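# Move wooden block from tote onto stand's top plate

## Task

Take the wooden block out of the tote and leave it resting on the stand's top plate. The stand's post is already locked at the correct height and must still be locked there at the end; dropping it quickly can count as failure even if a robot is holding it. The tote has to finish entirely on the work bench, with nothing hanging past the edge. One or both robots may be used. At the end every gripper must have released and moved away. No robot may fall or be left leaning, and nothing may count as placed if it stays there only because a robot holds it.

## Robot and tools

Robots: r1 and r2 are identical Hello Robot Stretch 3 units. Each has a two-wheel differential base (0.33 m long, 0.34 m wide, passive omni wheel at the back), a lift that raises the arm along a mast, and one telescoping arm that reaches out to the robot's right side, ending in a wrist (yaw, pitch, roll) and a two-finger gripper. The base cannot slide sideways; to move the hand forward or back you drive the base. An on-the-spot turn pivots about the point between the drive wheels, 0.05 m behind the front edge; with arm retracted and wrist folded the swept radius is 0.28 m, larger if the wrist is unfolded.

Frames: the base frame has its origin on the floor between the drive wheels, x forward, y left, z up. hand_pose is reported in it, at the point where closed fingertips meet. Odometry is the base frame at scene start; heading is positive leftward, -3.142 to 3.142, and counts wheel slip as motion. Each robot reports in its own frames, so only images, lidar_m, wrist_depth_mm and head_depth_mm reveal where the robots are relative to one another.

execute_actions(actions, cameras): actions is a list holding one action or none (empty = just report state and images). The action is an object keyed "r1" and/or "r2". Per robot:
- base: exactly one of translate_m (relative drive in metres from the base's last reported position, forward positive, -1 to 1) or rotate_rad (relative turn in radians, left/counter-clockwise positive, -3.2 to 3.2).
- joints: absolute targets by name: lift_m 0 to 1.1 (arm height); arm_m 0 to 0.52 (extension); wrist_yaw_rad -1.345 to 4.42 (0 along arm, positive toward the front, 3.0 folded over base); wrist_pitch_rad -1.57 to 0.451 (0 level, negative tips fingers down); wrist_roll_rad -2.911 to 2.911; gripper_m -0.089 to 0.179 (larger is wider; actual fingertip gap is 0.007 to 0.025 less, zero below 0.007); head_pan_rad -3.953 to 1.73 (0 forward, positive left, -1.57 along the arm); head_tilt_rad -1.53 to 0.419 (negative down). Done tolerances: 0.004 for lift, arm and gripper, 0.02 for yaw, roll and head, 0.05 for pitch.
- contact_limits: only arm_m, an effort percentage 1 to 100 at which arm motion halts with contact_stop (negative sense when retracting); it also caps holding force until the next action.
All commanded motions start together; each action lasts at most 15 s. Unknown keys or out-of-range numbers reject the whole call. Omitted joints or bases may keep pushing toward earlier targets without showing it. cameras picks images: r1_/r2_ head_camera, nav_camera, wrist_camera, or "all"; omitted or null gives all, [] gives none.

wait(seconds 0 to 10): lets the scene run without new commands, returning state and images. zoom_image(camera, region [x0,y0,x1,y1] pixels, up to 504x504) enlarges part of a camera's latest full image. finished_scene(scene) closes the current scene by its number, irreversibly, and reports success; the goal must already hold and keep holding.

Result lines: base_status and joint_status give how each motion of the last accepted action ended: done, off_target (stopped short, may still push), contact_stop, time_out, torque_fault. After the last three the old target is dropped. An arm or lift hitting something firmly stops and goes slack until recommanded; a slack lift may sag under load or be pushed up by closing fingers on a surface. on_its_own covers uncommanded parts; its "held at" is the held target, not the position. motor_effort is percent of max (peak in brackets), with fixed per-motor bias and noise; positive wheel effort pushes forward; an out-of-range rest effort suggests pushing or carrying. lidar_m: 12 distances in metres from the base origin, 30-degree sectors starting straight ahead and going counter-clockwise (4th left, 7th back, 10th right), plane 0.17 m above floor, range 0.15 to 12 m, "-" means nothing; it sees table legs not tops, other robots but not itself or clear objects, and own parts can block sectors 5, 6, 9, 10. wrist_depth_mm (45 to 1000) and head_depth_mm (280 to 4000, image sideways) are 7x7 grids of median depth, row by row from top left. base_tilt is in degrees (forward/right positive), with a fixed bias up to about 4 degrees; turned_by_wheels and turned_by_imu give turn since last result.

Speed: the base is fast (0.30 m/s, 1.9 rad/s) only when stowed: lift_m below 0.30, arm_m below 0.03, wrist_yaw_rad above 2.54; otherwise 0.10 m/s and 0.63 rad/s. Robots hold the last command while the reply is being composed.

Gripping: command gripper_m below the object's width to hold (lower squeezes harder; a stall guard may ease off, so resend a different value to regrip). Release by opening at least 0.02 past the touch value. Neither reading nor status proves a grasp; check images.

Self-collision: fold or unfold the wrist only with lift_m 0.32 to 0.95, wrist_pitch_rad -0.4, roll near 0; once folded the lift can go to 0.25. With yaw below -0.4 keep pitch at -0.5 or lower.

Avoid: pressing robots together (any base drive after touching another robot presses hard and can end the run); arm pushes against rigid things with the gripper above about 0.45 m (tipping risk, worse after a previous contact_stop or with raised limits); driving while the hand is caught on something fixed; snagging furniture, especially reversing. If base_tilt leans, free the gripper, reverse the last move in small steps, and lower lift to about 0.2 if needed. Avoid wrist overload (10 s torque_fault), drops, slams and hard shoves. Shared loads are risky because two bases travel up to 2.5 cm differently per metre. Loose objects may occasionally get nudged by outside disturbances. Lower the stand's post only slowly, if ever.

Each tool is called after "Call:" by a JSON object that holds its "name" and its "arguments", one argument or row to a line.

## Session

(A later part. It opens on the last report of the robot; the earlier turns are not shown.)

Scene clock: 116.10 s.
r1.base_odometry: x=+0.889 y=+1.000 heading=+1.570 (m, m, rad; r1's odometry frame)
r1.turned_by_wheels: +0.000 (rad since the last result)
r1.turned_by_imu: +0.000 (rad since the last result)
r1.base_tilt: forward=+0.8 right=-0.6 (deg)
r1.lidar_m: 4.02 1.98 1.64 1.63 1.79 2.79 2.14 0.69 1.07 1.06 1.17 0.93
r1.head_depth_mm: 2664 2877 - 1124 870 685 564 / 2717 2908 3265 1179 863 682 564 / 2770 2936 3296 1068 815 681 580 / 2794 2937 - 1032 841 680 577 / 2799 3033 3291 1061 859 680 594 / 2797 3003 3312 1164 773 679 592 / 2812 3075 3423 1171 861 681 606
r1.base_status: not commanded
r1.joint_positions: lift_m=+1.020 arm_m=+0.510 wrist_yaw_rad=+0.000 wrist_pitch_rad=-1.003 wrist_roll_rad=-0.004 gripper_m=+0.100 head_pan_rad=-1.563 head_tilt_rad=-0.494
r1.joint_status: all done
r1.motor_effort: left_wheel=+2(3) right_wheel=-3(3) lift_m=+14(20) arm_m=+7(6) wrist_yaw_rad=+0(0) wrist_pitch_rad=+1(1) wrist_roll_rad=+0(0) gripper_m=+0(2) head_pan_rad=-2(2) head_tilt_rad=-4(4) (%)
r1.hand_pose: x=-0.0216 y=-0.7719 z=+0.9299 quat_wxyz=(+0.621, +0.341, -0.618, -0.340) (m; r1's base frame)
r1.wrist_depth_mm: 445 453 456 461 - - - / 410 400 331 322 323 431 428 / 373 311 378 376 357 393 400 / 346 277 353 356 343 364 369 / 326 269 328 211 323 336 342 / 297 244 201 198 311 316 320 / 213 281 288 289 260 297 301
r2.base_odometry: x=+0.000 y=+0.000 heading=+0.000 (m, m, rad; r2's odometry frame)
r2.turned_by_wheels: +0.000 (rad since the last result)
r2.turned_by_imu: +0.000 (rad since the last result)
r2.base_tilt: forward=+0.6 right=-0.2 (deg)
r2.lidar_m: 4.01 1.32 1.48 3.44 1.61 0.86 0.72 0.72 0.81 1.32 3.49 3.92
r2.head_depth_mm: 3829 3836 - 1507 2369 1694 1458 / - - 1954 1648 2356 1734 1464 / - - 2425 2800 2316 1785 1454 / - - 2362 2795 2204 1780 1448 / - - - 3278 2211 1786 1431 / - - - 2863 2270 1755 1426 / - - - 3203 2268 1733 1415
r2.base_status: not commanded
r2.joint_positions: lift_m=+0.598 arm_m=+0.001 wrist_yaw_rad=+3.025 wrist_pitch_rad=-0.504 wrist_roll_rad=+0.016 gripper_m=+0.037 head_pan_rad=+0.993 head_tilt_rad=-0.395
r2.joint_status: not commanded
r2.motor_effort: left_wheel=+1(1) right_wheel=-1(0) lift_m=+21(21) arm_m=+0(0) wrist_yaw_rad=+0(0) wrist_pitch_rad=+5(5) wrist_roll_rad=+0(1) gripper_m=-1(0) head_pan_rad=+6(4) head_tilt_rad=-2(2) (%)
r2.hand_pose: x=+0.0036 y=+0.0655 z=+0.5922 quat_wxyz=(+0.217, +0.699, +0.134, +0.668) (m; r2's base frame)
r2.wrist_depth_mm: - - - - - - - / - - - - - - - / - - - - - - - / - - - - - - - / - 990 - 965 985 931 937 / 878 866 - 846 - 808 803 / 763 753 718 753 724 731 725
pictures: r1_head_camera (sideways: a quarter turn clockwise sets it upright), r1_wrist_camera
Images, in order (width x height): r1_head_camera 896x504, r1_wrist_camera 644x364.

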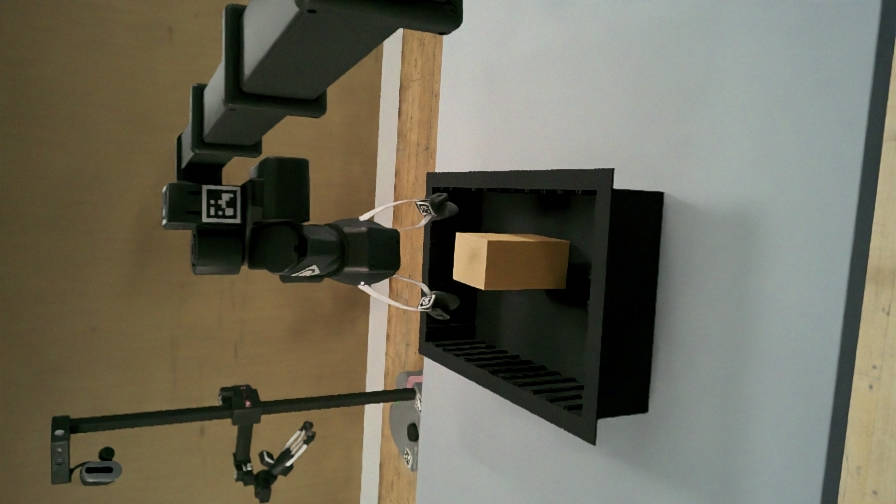

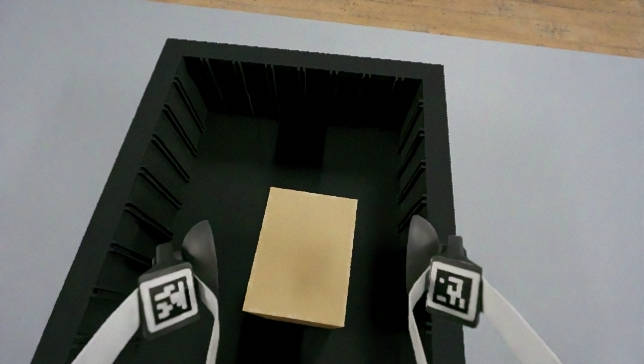

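Call:
{"name": "execute_actions", "arguments": {
  "actions": [
    {"r1":{"joints":{"lift_m":0.97}}}
  ],
  "cameras": []
}}

Call:
{"name": "execute_actions", "arguments": {
  "actions": [
    {"r1":{"joints":{"gripper_m":0.02}}}
  ],
  "cameras": ["r1_wrist_camera"]
}}

Scene clock: 122.90 s.
r1.base_odometry: x=+0.889 y=+1.000 heading=+1.570 (m, m, rad; r1's odometry frame)
r1.turned_by_wheels: +0.000 (rad since the last result)
r1.turned_by_imu: -0.001 (rad since the last result)
r1.base_tilt: forward=+0.8 right=-0.5 (deg)
r1.lidar_m: 4.00 1.98 1.64 1.63 1.79 2.80 2.14 0.69 1.07 1.06 1.17 0.93
r1.head_depth_mm: 2682 2899 3063 - 801 686 565 / 2717 2938 - 1121 863 684 564 / 2723 2969 3236 1088 811 680 580 / 2780 2973 - 861 847 680 576 / 2833 3023 3313 1059 856 678 590 / 2833 2989 3319 1164 771 678 591 / 2768 3140 3452 1166 861 679 608
r1.base_status: not commanded
r1.joint_positions: lift_m=+0.970 arm_m=+0.510 wrist_yaw_rad=+0.000 wrist_pitch_rad=-1.003 wrist_roll_rad=-0.004 gripper_m=+0.100 head_pan_rad=-1.563 head_tilt_rad=-0.494
r1.joint_status: all done
r1.motor_effort: left_wheel=+3(3) right_wheel=-3(3) lift_m=+14(15) arm_m=+6(7) wrist_yaw_rad=-1(1) wrist_pitch_rad=+2(1) wrist_roll_rad=+0(0) gripper_m=-1(1) head_pan_rad=-1(2) head_tilt_rad=-4(4) (%)
r1.hand_pose: x=-0.0216 y=-0.7719 z=+0.8799 quat_wxyz=(+0.621, +0.341, -0.618, -0.340) (m; r1's base frame)
r1.wrist_depth_mm: 379 278 278 278 273 399 399 / 342 259 331 322 294 360 369 / 318 256 323 325 313 334 338 / 207 264 294 171 295 305 312 / 194 269 216 159 278 285 291 / 199 243 148 150 264 268 271 / 197 240 245 245 241 174 254
r2.base_odometry: x=+0.000 y=+0.000 heading=+0.000 (m, m, rad; r2's odometry frame)
r2.turned_by_wheels: +0.000 (rad since the last result)
r2.turned_by_imu: +0.000 (rad since the last result)
r2.base_tilt: forward=+0.5 right=-0.2 (deg)
r2.lidar_m: 4.02 1.31 1.48 3.46 1.61 0.86 0.72 0.72 0.81 1.32 3.47 3.93
r2.head_depth_mm: 3832 3917 3995 1502 2322 1689 1464 / - - 1862 1646 2338 1732 1449 / - - 2389 2810 2335 1769 1439 / - - 2376 2826 2198 1792 1442 / - - - 3254 2174 1755 1439 / - - - 2879 2267 1754 1439 / - - - 3177 2248 1745 1418
r2.base_status: not commanded
r2.joint_positions: lift_m=+0.598 arm_m=+0.001 wrist_yaw_rad=+3.025 wrist_pitch_rad=-0.504 wrist_roll_rad=+0.016 gripper_m=+0.037 head_pan_rad=+0.993 head_tilt_rad=-0.395
r2.joint_status: not commanded
r2.motor_effort: left_wheel=+1(0) right_wheel=-1(0) lift_m=+21(21) arm_m=+0(1) wrist_yaw_rad=+1(0) wrist_pitch_rad=+4(4) wrist_roll_rad=+0(1) gripper_m=+0(0) head_pan_rad=+4(4) head_tilt_rad=-2(2) (%)
r2.hand_pose: x=+0.0036 y=+0.0655 z=+0.5922 quat_wxyz=(+0.217, +0.699, +0.134, +0.668) (m; r2's base frame)
r2.wrist_depth_mm: - - - - - - - / - - - - - - - / - - - - - - - / - - - - - - - / - 978 - 976 942 948 941 / 884 891 - 846 - 816 817 / 788 756 727 736 725 724 729
pictures: none
No camera images: the call's "cameras" was empty. Leave "cameras" out to get every camera's image.

Scene clock: 124.20 s.
r1.base_odometry: x=+0.889 y=+1.000 heading=+1.570 (m, m, rad; r1's odometry frame)
r1.turned_by_wheels: +0.000 (rad since the last result)
r1.turned_by_imu: +0.000 (rad since the last result)
r1.base_tilt: forward=+0.8 right=-0.5 (deg)
r1.lidar_m: 4.01 1.98 1.64 1.63 1.79 2.79 2.14 0.69 1.07 1.06 1.17 0.93
r1.head_depth_mm: 2699 2936 3087 - 804 683 563 / 2683 2974 - 1122 866 682 564 / 2793 2960 3307 1066 814 681 577 / 2777 3005 - 862 835 678 576 / 2791 3049 3302 1057 858 681 591 / 2817 3051 3370 1166 771 680 591 / 2783 3076 3414 1171 862 678 607
r1.base_status: not commanded
r1.joint_positions: lift_m=+0.970 arm_m=+0.510 wrist_yaw_rad=+0.000 wrist_pitch_rad=-1.011 wrist_roll_rad=-0.004 gripper_m=+0.021 head_pan_rad=-1.563 head_tilt_rad=-0.494
r1.joint_status: all done
r1.motor_effort: left_wheel=+3(3) right_wheel=-4(4) lift_m=+15(15) arm_m=+5(6) wrist_yaw_rad=+0(0) wrist_pitch_rad=+4(4) wrist_roll_rad=+0(0) gripper_m=-19(94) head_pan_rad=-2(2) head_tilt_rad=-4(4) (%)
r1.hand_pose: x=-0.0216 y=-0.7703 z=+0.8790 quat_wxyz=(+0.620, +0.343, -0.617, -0.342) (m; r1's base frame)
r1.wrist_depth_mm: 375 276 279 274 273 392 401 / 343 252 333 327 294 359 364 / 312 257 320 322 311 333 335 / 207 260 296 169 292 301 311 / 192 267 273 158 218 282 288 / 197 255 146 147 - 263 270 / 203 241 243 244 241 252 254
r2.base_odometry: x=+0.000 y=+0.000 heading=+0.000 (m, m, rad; r2's odometry frame)
r2.turned_by_wheels: +0.000 (rad since the last result)
r2.turned_by_imu: +0.000 (rad since the last result)
r2.base_tilt: forward=+0.7 right=-0.2 (deg)
r2.lidar_m: 4.02 1.32 1.48 3.46 1.60 0.86 0.72 0.72 0.81 1.32 3.47 3.92
r2.head_depth_mm: 3746 3924 3973 1510 2373 1709 1465 / - - 1980 1647 2345 1733 1452 / - - 2409 2761 2334 1778 1447 / - - 2336 2793 2234 1766 1449 / - - - 3223 2208 1775 1442 / - - - 2892 2292 1761 1417 / - - - 3228 2261 1750 1434
r2.base_status: not commanded
r2.joint_positions: lift_m=+0.598 arm_m=+0.001 wrist_yaw_rad=+3.025 wrist_pitch_rad=-0.504 wrist_roll_rad=+0.016 gripper_m=+0.037 head_pan_rad=+0.993 head_tilt_rad=-0.395
r2.joint_status: not commanded
r2.motor_effort: left_wheel=+1(1) right_wheel=-1(1) lift_m=+21(21) arm_m=+0(0) wrist_yaw_rad=+1(0) wrist_pitch_rad=+5(5) wrist_roll_rad=+0(1) gripper_m=-1(0) head_pan_rad=+4(5) head_tilt_rad=-2(2) (%)
r2.hand_pose: x=+0.0036 y=+0.0655 z=+0.5922 quat_wxyz=(+0.217, +0.699, +0.134, +0.668) (m; r2's base frame)
r2.wrist_depth_mm: - - - - - - - / - - - - - - - / - - - - - - - / - - - - - - - / 998 - - 980 998 951 916 / 850 884 - 840 - 820 817 / 768 775 732 733 698 721 713
pictures: r1_wrist_camera
Images, in order (width x height): r1_wrist_camera 644x364.

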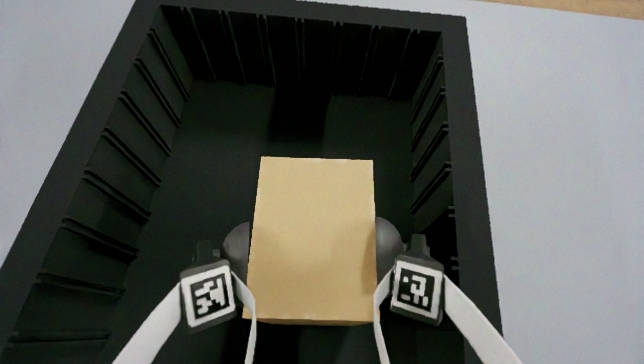

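Call:
{"name": "execute_actions", "arguments": {
  "actions": [
    {"r1":{"joints":{"lift_m":1.1}}}
  ],
  "cameras": []
}}

Call:
{"name": "execute_actions", "arguments": {
  "actions": [
    {"r1":{"base":{"translate_m":-1.0},"joints":{"arm_m":0.0,"head_pan_rad":-3.0,"head_tilt_rad":-0.3}}}
  ],
  "cameras": ["r1_head_camera","r1_wrist_camera"]
}}

Scene clock: 133.03 s.
r1.base_odometry: x=+0.889 y=+1.000 heading=+1.570 (m, m, rad; r1's odometry frame)
r1.turned_by_wheels: +0.000 (rad since the last result)
r1.turned_by_imu: -0.001 (rad since the last result)
r1.base_tilt: forward=+0.9 right=-0.5 (deg)
r1.lidar_m: 4.01 1.98 1.64 1.63 1.79 2.79 2.14 0.69 1.07 1.06 1.17 0.93
r1.head_depth_mm: 2561 2996 3162 1173 868 683 563 / 2635 2936 3202 1177 862 684 566 / 2690 3049 3212 1068 817 681 576 / 2774 - 3318 773 857 682 577 / 2782 3031 3291 1062 859 680 591 / 2806 3002 3315 1166 770 683 591 / 2822 3071 3450 1170 858 679 609
r1.base_status: not commanded
r1.joint_positions: lift_m=+1.100 arm_m=+0.510 wrist_yaw_rad=+0.000 wrist_pitch_rad=-1.014 wrist_roll_rad=-0.004 gripper_m=+0.021 head_pan_rad=-1.563 head_tilt_rad=-0.494
r1.joint_status: all done
r1.motor_effort: left_wheel=+3(3) right_wheel=-3(4) lift_m=+23(23) arm_m=+6(5) wrist_yaw_rad=-1(0) wrist_pitch_rad=+6(6) wrist_roll_rad=+0(0) gripper_m=-18(19) head_pan_rad=-3(2) head_tilt_rad=-4(4) (%)
r1.hand_pose: x=-0.0216 y=-0.7694 z=+1.0081 quat_wxyz=(+0.619, +0.344, -0.616, -0.343) (m; r1's base frame)
r1.wrist_depth_mm: - - - - - - - / 490 503 503 513 519 - - / 458 459 405 410 419 486 479 / 427 422 428 184 429 447 449 / 399 393 385 164 407 420 418 / 377 326 148 148 - 390 396 / 357 343 350 166 350 365 373
r2.base_odometry: x=+0.000 y=+0.000 heading=+0.000 (m, m, rad; r2's odometry frame)
r2.turned_by_wheels: +0.000 (rad since the last result)
r2.turned_by_imu: -0.001 (rad since the last result)
r2.base_tilt: forward=+0.6 right=-0.4 (deg)
r2.lidar_m: 4.01 1.32 1.48 3.46 1.60 0.86 0.72 0.72 0.81 1.32 3.48 3.92
r2.head_depth_mm: 3829 3912 - 1499 2339 1679 1462 / - - 2004 1649 2346 1736 1452 / - - 2402 2827 2309 1774 1445 / - - 2376 2813 2210 1770 1453 / - - - 3220 2222 1775 1431 / - - - 2901 2269 1772 1441 / - - - 3238 2252 1748 1422
r2.base_status: not commanded
r2.joint_positions: lift_m=+0.598 arm_m=+0.001 wrist_yaw_rad=+3.025 wrist_pitch_rad=-0.504 wrist_roll_rad=+0.016 gripper_m=+0.037 head_pan_rad=+0.993 head_tilt_rad=-0.395
r2.joint_status: not commanded
r2.motor_effort: left_wheel=+1(1) right_wheel=+0(1) lift_m=+21(21) arm_m=+0(0) wrist_yaw_rad=+0(0) wrist_pitch_rad=+4(5) wrist_roll_rad=+0(0) gripper_m=+0(1) head_pan_rad=+4(5) head_tilt_rad=-2(2) (%)
r2.hand_pose: x=+0.0036 y=+0.0655 z=+0.5922 quat_wxyz=(+0.217, +0.699, +0.134, +0.668) (m; r2's base frame)
r2.wrist_depth_mm: - - - - - - - / - - - - - - - / - - - - - - - / - - - - - - - / - 992 - 990 972 930 953 / 876 856 - 836 - 794 815 / 746 763 736 734 735 723 720
pictures: none
No camera images: the call's "cameras" was empty. Leave "cameras" out to get every camera's image.

Scene clock: 144.27 s.
r1.base_odometry: x=+0.888 y=+0.000 heading=+1.570 (m, m, rad; r1's odometry frame)
r1.turned_by_wheels: +0.000 (rad since the last result)
r1.turned_by_imu: -0.003 (rad since the last result)
r1.base_tilt: forward=+0.7 right=-0.6 (deg)
r1.lidar_m: 4.40 2.21 1.80 1.79 1.96 3.07 3.27 1.17 3.02 0.98 0.49 0.47
r1.head_depth_mm: - - - - - 1933 1597 / - - - - - 1931 1586 / - - - - - 1938 1609 / 2988 - - - - 1960 1600 / 3075 - - - - 1959 1600 / 3182 - - - - 1837 1488 / 3219 - - - - 1969 1605
r1.base_status: done
r1.joint_positions: lift_m=+1.100 arm_m=+0.000 wrist_yaw_rad=+0.000 wrist_pitch_rad=-1.015 wrist_roll_rad=-0.004 gripper_m=+0.021 head_pan_rad=-2.993 head_tilt_rad=-0.310
r1.joint_status: all done
r1.motor_effort: left_wheel=+3(5) right_wheel=-2(9) lift_m=+23(23) arm_m=-6(6) wrist_yaw_rad=+0(1) wrist_pitch_rad=+6(6) wrist_roll_rad=+0(0) gripper_m=-19(19) head_pan_rad=-2(26) head_tilt_rad=+4(23) (%)
r1.hand_pose: x=-0.0216 y=-0.2602 z=+1.0081 quat_wxyz=(+0.619, +0.344, -0.616, -0.343) (m; r1's base frame)
r1.wrist_depth_mm: 544 561 - - - - - / 495 586 - - - - - / 463 - - - - - - / 435 - - 185 - - - / 415 - - 164 - - - / - 782 148 148 - - - / - - - 166 - - -
r2.base_odometry: x=+0.000 y=+0.000 heading=+0.000 (m, m, rad; r2's odometry frame)
r2.turned_by_wheels: +0.000 (rad since the last result)
r2.turned_by_imu: -0.001 (rad since the last result)
r2.base_tilt: forward=+0.5 right=-0.4 (deg)
r2.lidar_m: 4.02 1.32 1.48 3.46 1.60 0.86 0.72 0.72 0.81 1.32 3.47 3.91
r2.head_depth_mm: 3827 3903 - 1498 2365 1679 1456 / - - - 1640 2340 1740 1460 / - - 2416 2798 2311 1788 1445 / - - 2377 2748 2214 1766 1446 / - - - 3115 2190 1790 1434 / - - - 2871 2289 1754 1432 / - - - 3201 2256 1740 1423
r2.base_status: not commanded
r2.joint_positions: lift_m=+0.598 arm_m=+0.001 wrist_yaw_rad=+3.025 wrist_pitch_rad=-0.504 wrist_roll_rad=+0.016 gripper_m=+0.037 head_pan_rad=+0.993 head_tilt_rad=-0.395
r2.joint_status: not commanded
r2.motor_effort: left_wheel=+1(1) right_wheel=-1(0) lift_m=+21(21) arm_m=+0(0) wrist_yaw_rad=+0(0) wrist_pitch_rad=+4(5) wrist_roll_rad=+0(1) gripper_m=+0(1) head_pan_rad=+5(4) head_tilt_rad=-2(2) (%)
r2.hand_pose: x=+0.0036 y=+0.0655 z=+0.5922 quat_wxyz=(+0.217, +0.699, +0.134, +0.668) (m; r2's base frame)
r2.wrist_depth_mm: - - - - - - - / - - - - - - - / - - - - - - - / - - - - - - - / - 989 - 985 934 926 925 / 858 853 - 849 - 821 808 / 766 772 726 734 752 740 714
pictures: r1_head_camera (sideways: a quarter turn clockwise sets it upright), r1_wrist_camera
Images, in order (width x height): r1_head_camera 896x504, r1_wrist_camera 644x364.

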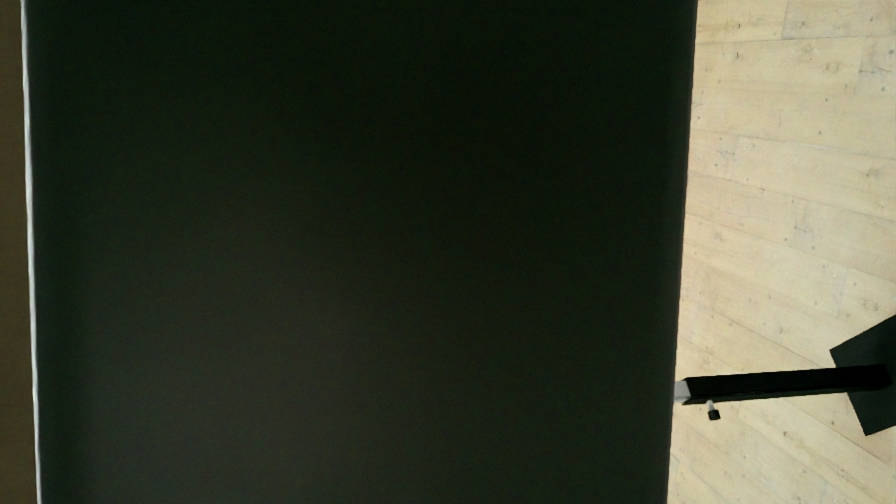

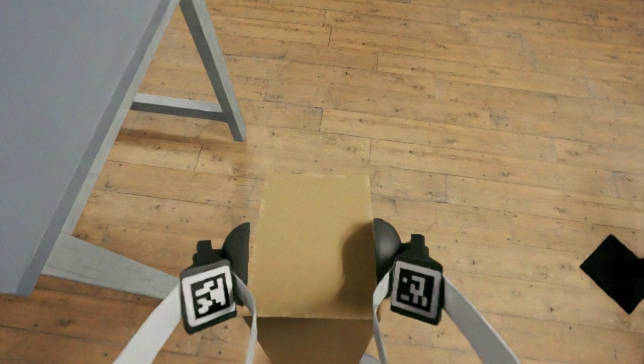

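Call:
{"name": "execute_actions", "arguments": {
  "actions": [
    {"r1":{"base":{"translate_m":-1.0},"joints":{"head_pan_rad":-1.57,"head_tilt_rad":-0.8}}}
  ],
  "cameras": ["r1_head_camera","r1_nav_camera"]
}}

Scene clock: 162.67 s.
r1.base_odometry: x=+0.887 y=-1.000 heading=+1.570 (m, m, rad; r1's odometry frame)
r1.turned_by_wheels: +0.000 (rad since the last result)
r1.turned_by_imu: -0.004 (rad since the last result)
r1.base_tilt: forward=+0.9 right=-0.6 (deg)
r1.lidar_m: 1.39 2.41 1.96 1.94 2.13 2.29 2.28 2.50 0.38 0.40 3.13 1.39
r1.head_depth_mm: - - - - 1532 1358 1186 / - - - - - 1327 1190 / - - - - - 714 1121 / 2527 - - - 337 374 1168 / 2600 2801 2308 1908 1523 1343 1183 / 2620 2905 2292 1860 1557 1336 1175 / 2646 2847 2301 1857 1546 1342 1175
r1.base_status: done
r1.joint_positions: lift_m=+1.100 arm_m=+0.000 wrist_yaw_rad=+0.000 wrist_pitch_rad=-1.015 wrist_roll_rad=-0.004 gripper_m=+0.021 head_pan_rad=-1.577 head_tilt_rad=-0.790
r1.joint_status: all done
r1.motor_effort: left_wheel=+3(4) right_wheel=-3(7) lift_m=+23(23) arm_m=-5(5) wrist_yaw_rad=+0(1) wrist_pitch_rad=+6(6) wrist_roll_rad=+0(0) gripper_m=-19(20) head_pan_rad=+3(27) head_tilt_rad=-6(37) (%)
r1.hand_pose: x=-0.0216 y=-0.2602 z=+1.0081 quat_wxyz=(+0.619, +0.344, -0.616, -0.343) (m; r1's base frame)
r1.wrist_depth_mm: - - - - - - - / - - - - 268 270 - / - - - - 247 249 - / - - - 186 233 235 - / - - - 164 221 - - / - - 148 148 - - - / - - - 166 - - -
r2.base_odometry: x=+0.000 y=+0.000 heading=+0.000 (m, m, rad; r2's odometry frame)
r2.turned_by_wheels: +0.000 (rad since the last result)
r2.turned_by_imu: -0.001 (rad since the last result)
r2.base_tilt: forward=+0.5 right=-0.3 (deg)
r2.lidar_m: 3.98 1.32 1.48 3.45 1.60 0.86 0.72 0.72 0.81 1.32 3.49 3.94
r2.head_depth_mm: 3793 - - 1503 2376 1691 1458 / - - - 1648 2354 1738 1448 / - - 2446 2821 2336 1777 1441 / - - 2386 2813 2214 1780 1435 / - - - 3314 2202 1774 1432 / - - - 2899 2304 1760 1434 / - 3601 - 3195 2279 1745 1419
r2.base_status: not commanded
r2.joint_positions: lift_m=+0.598 arm_m=+0.001 wrist_yaw_rad=+3.025 wrist_pitch_rad=-0.504 wrist_roll_rad=+0.016 gripper_m=+0.037 head_pan_rad=+0.993 head_tilt_rad=-0.395
r2.joint_status: not commanded
r2.motor_effort: left_wheel=+1(1) right_wheel=-1(1) lift_m=+20(21) arm_m=+0(0) wrist_yaw_rad=+0(1) wrist_pitch_rad=+4(5) wrist_roll_rad=+0(0) gripper_m=+0(0) head_pan_rad=+6(5) head_tilt_rad=-2(1) (%)
r2.hand_pose: x=+0.0036 y=+0.0655 z=+0.5922 quat_wxyz=(+0.217, +0.699, +0.134, +0.668) (m; r2's base frame)
r2.wrist_depth_mm: - - - - - - - / - - - - - - - / - - - - - - - / - - - - - - - / - 994 - 988 937 937 933 / 870 864 - 833 - 826 798 / 797 753 739 755 757 723 733
pictures: r1_head_camera (sideways: a quarter turn clockwise sets it upright), r1_nav_camera (sideways: a quarter turn counterclockwise sets it upright)
Images, in order (width x height): r1_head_camera 896x504, r1_nav_camera 672x504.

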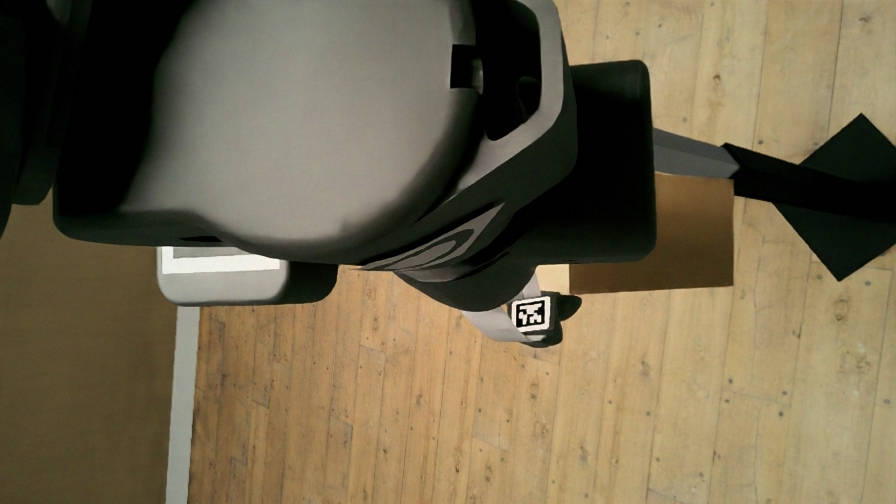

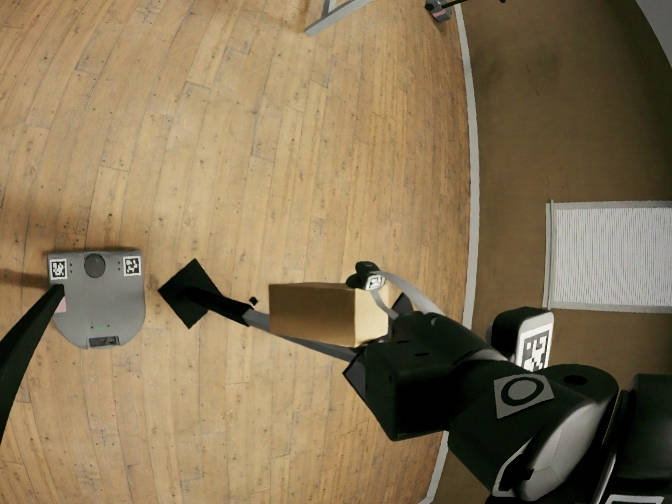

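Call:
{"name": "execute_actions", "arguments": {
  "actions": [
    {"r1":{"base":{"translate_m":-0.1}}}
  ],
  "cameras": ["r1_wrist_camera"]
}}

Scene clock: 169.83 s.
r1.base_odometry: x=+0.887 y=-1.100 heading=+1.571 (m, m, rad; r1's odometry frame)
r1.turned_by_wheels: +0.001 (rad since the last result)
r1.turned_by_imu: +0.000 (rad since the last result)
r1.base_tilt: forward=+0.9 right=-0.5 (deg)
r1.lidar_m: 1.49 2.42 1.97 1.96 2.15 2.19 2.17 2.38 2.84 0.36 3.10 1.65
r1.head_depth_mm: - - - - 1534 1349 1188 / - - - - - 1336 1183 / - - - - - 1320 1176 / 2533 - - - - 791 1121 / 2641 2797 2168 484 345 384 1168 / 2604 2839 2281 1803 391 382 1175 / 2686 2826 2277 1843 1546 1308 1169
r1.base_status: done
r1.joint_positions: lift_m=+1.100 arm_m=+0.000 wrist_yaw_rad=+0.113 wrist_pitch_rad=-1.057 wrist_roll_rad=-0.020 gripper_m=+0.021 head_pan_rad=-1.577 head_tilt_rad=-0.790
r1.joint_status: not commanded
r1.on_its_own: wrist_yaw_rad is held at +0.070, not at your +0.000, by its stall guard, which is still easing
r1.motor_effort: left_wheel=+8(12) right_wheel=-18(22) lift_m=+18(23) arm_m=+2(6) wrist_yaw_rad=-57(70) wrist_pitch_rad=+23(36) wrist_roll_rad=+11(12) gripper_m=-20(27) head_pan_rad=+3(3) head_tilt_rad=-6(6) (%)
r1.hand_pose: x=-0.0098 y=-0.2492 z=+1.0037 quat_wxyz=(+0.636, +0.394, -0.583, -0.318) (m; r1's base frame)
r1.wrist_depth_mm: - - - 274 279 - - / - - - 252 254 - - / - - - 235 237 - - / - - 198 217 - - - / - - 182 194 - - - / - - - 179 - - - / - - - - - - -
r2.base_odometry: x=+0.000 y=+0.000 heading=+0.000 (m, m, rad; r2's odometry frame)
r2.turned_by_wheels: +0.000 (rad since the last result)
r2.turned_by_imu: -0.001 (rad since the last result)
r2.base_tilt: forward=+0.4 right=-0.2 (deg)
r2.lidar_m: 4.01 1.31 1.48 3.44 1.61 0.86 0.72 0.72 0.81 1.32 3.48 3.94
r2.head_depth_mm: 3767 3913 - 1490 2366 1697 1463 / - - - 1638 2359 1743 1459 / - - 2438 2826 2337 1787 1451 / - - 2343 2745 2219 1760 1440 / - - - 3253 2187 1784 1430 / - - - 2863 2256 1765 1437 / - - - 3203 2278 1759 1426
r2.base_status: not commanded
r2.joint_positions: lift_m=+0.598 arm_m=+0.001 wrist_yaw_rad=+3.025 wrist_pitch_rad=-0.504 wrist_roll_rad=+0.016 gripper_m=+0.037 head_pan_rad=+0.993 head_tilt_rad=-0.395
r2.joint_status: not commanded
r2.motor_effort: left_wheel=+0(1) right_wheel=-1(1) lift_m=+21(21) arm_m=+0(0) wrist_yaw_rad=+0(1) wrist_pitch_rad=+5(5) wrist_roll_rad=+1(1) gripper_m=+0(1) head_pan_rad=+6(4) head_tilt_rad=-2(2) (%)
r2.hand_pose: x=+0.0036 y=+0.0655 z=+0.5922 quat_wxyz=(+0.217, +0.699, +0.134, +0.668) (m; r2's base frame)
r2.wrist_depth_mm: - - - - - - - / - - - - - - - / - - - - - - - / - - - - - - - / - 989 - 986 982 940 930 / 869 859 - 846 - 839 851 / 768 766 728 743 748 724 717
pictures: r1_wrist_camera
Images, in order (width x height): r1_wrist_camera 644x364.

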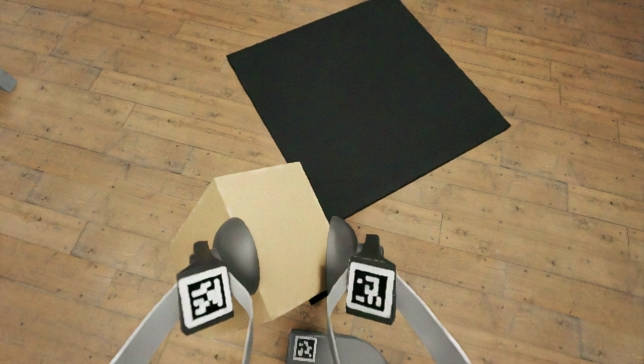

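Call:
{"name": "execute_actions", "arguments": {
  "actions": [
    {"r1":{"base":{"translate_m":0.12},"joints":{"wrist_yaw_rad":0}}}
  ],
  "cameras": ["r1_wrist_camera"]
}}

Scene clock: 175.77 s.
r1.base_odometry: x=+0.887 y=-0.980 heading=+1.571 (m, m, rad; r1's odometry frame)
r1.turned_by_wheels: +0.000 (rad since the last result)
r1.turned_by_imu: -0.001 (rad since the last result)
r1.base_tilt: forward=+0.8 right=-0.6 (deg)
r1.lidar_m: 1.37 2.40 1.96 1.94 2.13 2.31 2.30 2.51 0.39 2.84 3.12 1.37
r1.head_depth_mm: - - - - 1530 1346 1182 / - - - - - 1295 1182 / - - - - - 1292 1114 / 2520 - - - - 1344 1173 / 2629 2812 2264 1900 1556 1330 1172 / 2631 2904 2279 1843 1554 1344 1183 / 2685 2856 2319 1859 1545 1328 1172
r1.base_status: done
r1.joint_positions: lift_m=+1.100 arm_m=+0.000 wrist_yaw_rad=+0.002 wrist_pitch_rad=-1.013 wrist_roll_rad=-0.009 gripper_m=+0.020 head_pan_rad=-1.577 head_tilt_rad=-0.790
r1.joint_status: all done
r1.motor_effort: left_wheel=+1(12) right_wheel=-3(13) lift_m=+18(18) arm_m=+1(1) wrist_yaw_rad=-3(55) wrist_pitch_rad=+5(26) wrist_roll_rad=+4(8) gripper_m=+0(17) head_pan_rad=+3(3) head_tilt_rad=-6(6) (%)
r1.hand_pose: x=-0.0214 y=-0.2600 z=+1.0085 quat_wxyz=(+0.622, +0.345, -0.615, -0.341) (m; r1's base frame)
r1.wrist_depth_mm: - - - - - - - / - - - - 269 272 - / - - - - 248 251 262 / - - - - 238 233 - / - - - - - - - / - - - - - - - / - - - - - - -
r2.base_odometry: x=+0.000 y=+0.000 heading=+0.000 (m, m, rad; r2's odometry frame)
r2.turned_by_wheels: +0.000 (rad since the last result)
r2.turned_by_imu: -0.001 (rad since the last result)
r2.base_tilt: forward=+0.7 right=-0.2 (deg)
r2.lidar_m: 4.01 1.32 1.48 3.44 1.60 0.86 0.72 0.72 0.81 1.32 3.48 3.91
r2.head_depth_mm: 3756 - - 1504 2392 1684 1457 / - - - 1647 2312 1729 1447 / - - 2411 2786 2291 1791 1444 / - - 2374 2795 2210 1779 1441 / - - - 3250 2203 1759 1423 / - - - 2873 2266 1768 1437 / - - - 3172 2289 1730 1416
r2.base_status: not commanded
r2.joint_positions: lift_m=+0.598 arm_m=+0.001 wrist_yaw_rad=+3.025 wrist_pitch_rad=-0.504 wrist_roll_rad=+0.016 gripper_m=+0.037 head_pan_rad=+0.993 head_tilt_rad=-0.395
r2.joint_status: not commanded
r2.motor_effort: left_wheel=+1(1) right_wheel=-1(1) lift_m=+21(21) arm_m=+0(0) wrist_yaw_rad=+0(0) wrist_pitch_rad=+4(5) wrist_roll_rad=+1(0) gripper_m=+0(0) head_pan_rad=+5(6) head_tilt_rad=-2(2) (%)
r2.hand_pose: x=+0.0036 y=+0.0655 z=+0.5922 quat_wxyz=(+0.217, +0.699, +0.134, +0.668) (m; r2's base frame)
r2.wrist_depth_mm: - - - - - - - / - - - - - - - / - - - - - - - / - - - - - - - / - 991 - 948 953 939 946 / 876 864 - 831 - 815 827 / 770 761 750 749 730 718 710
pictures: r1_wrist_camera
Images, in order (width x height): r1_wrist_camera 644x364.

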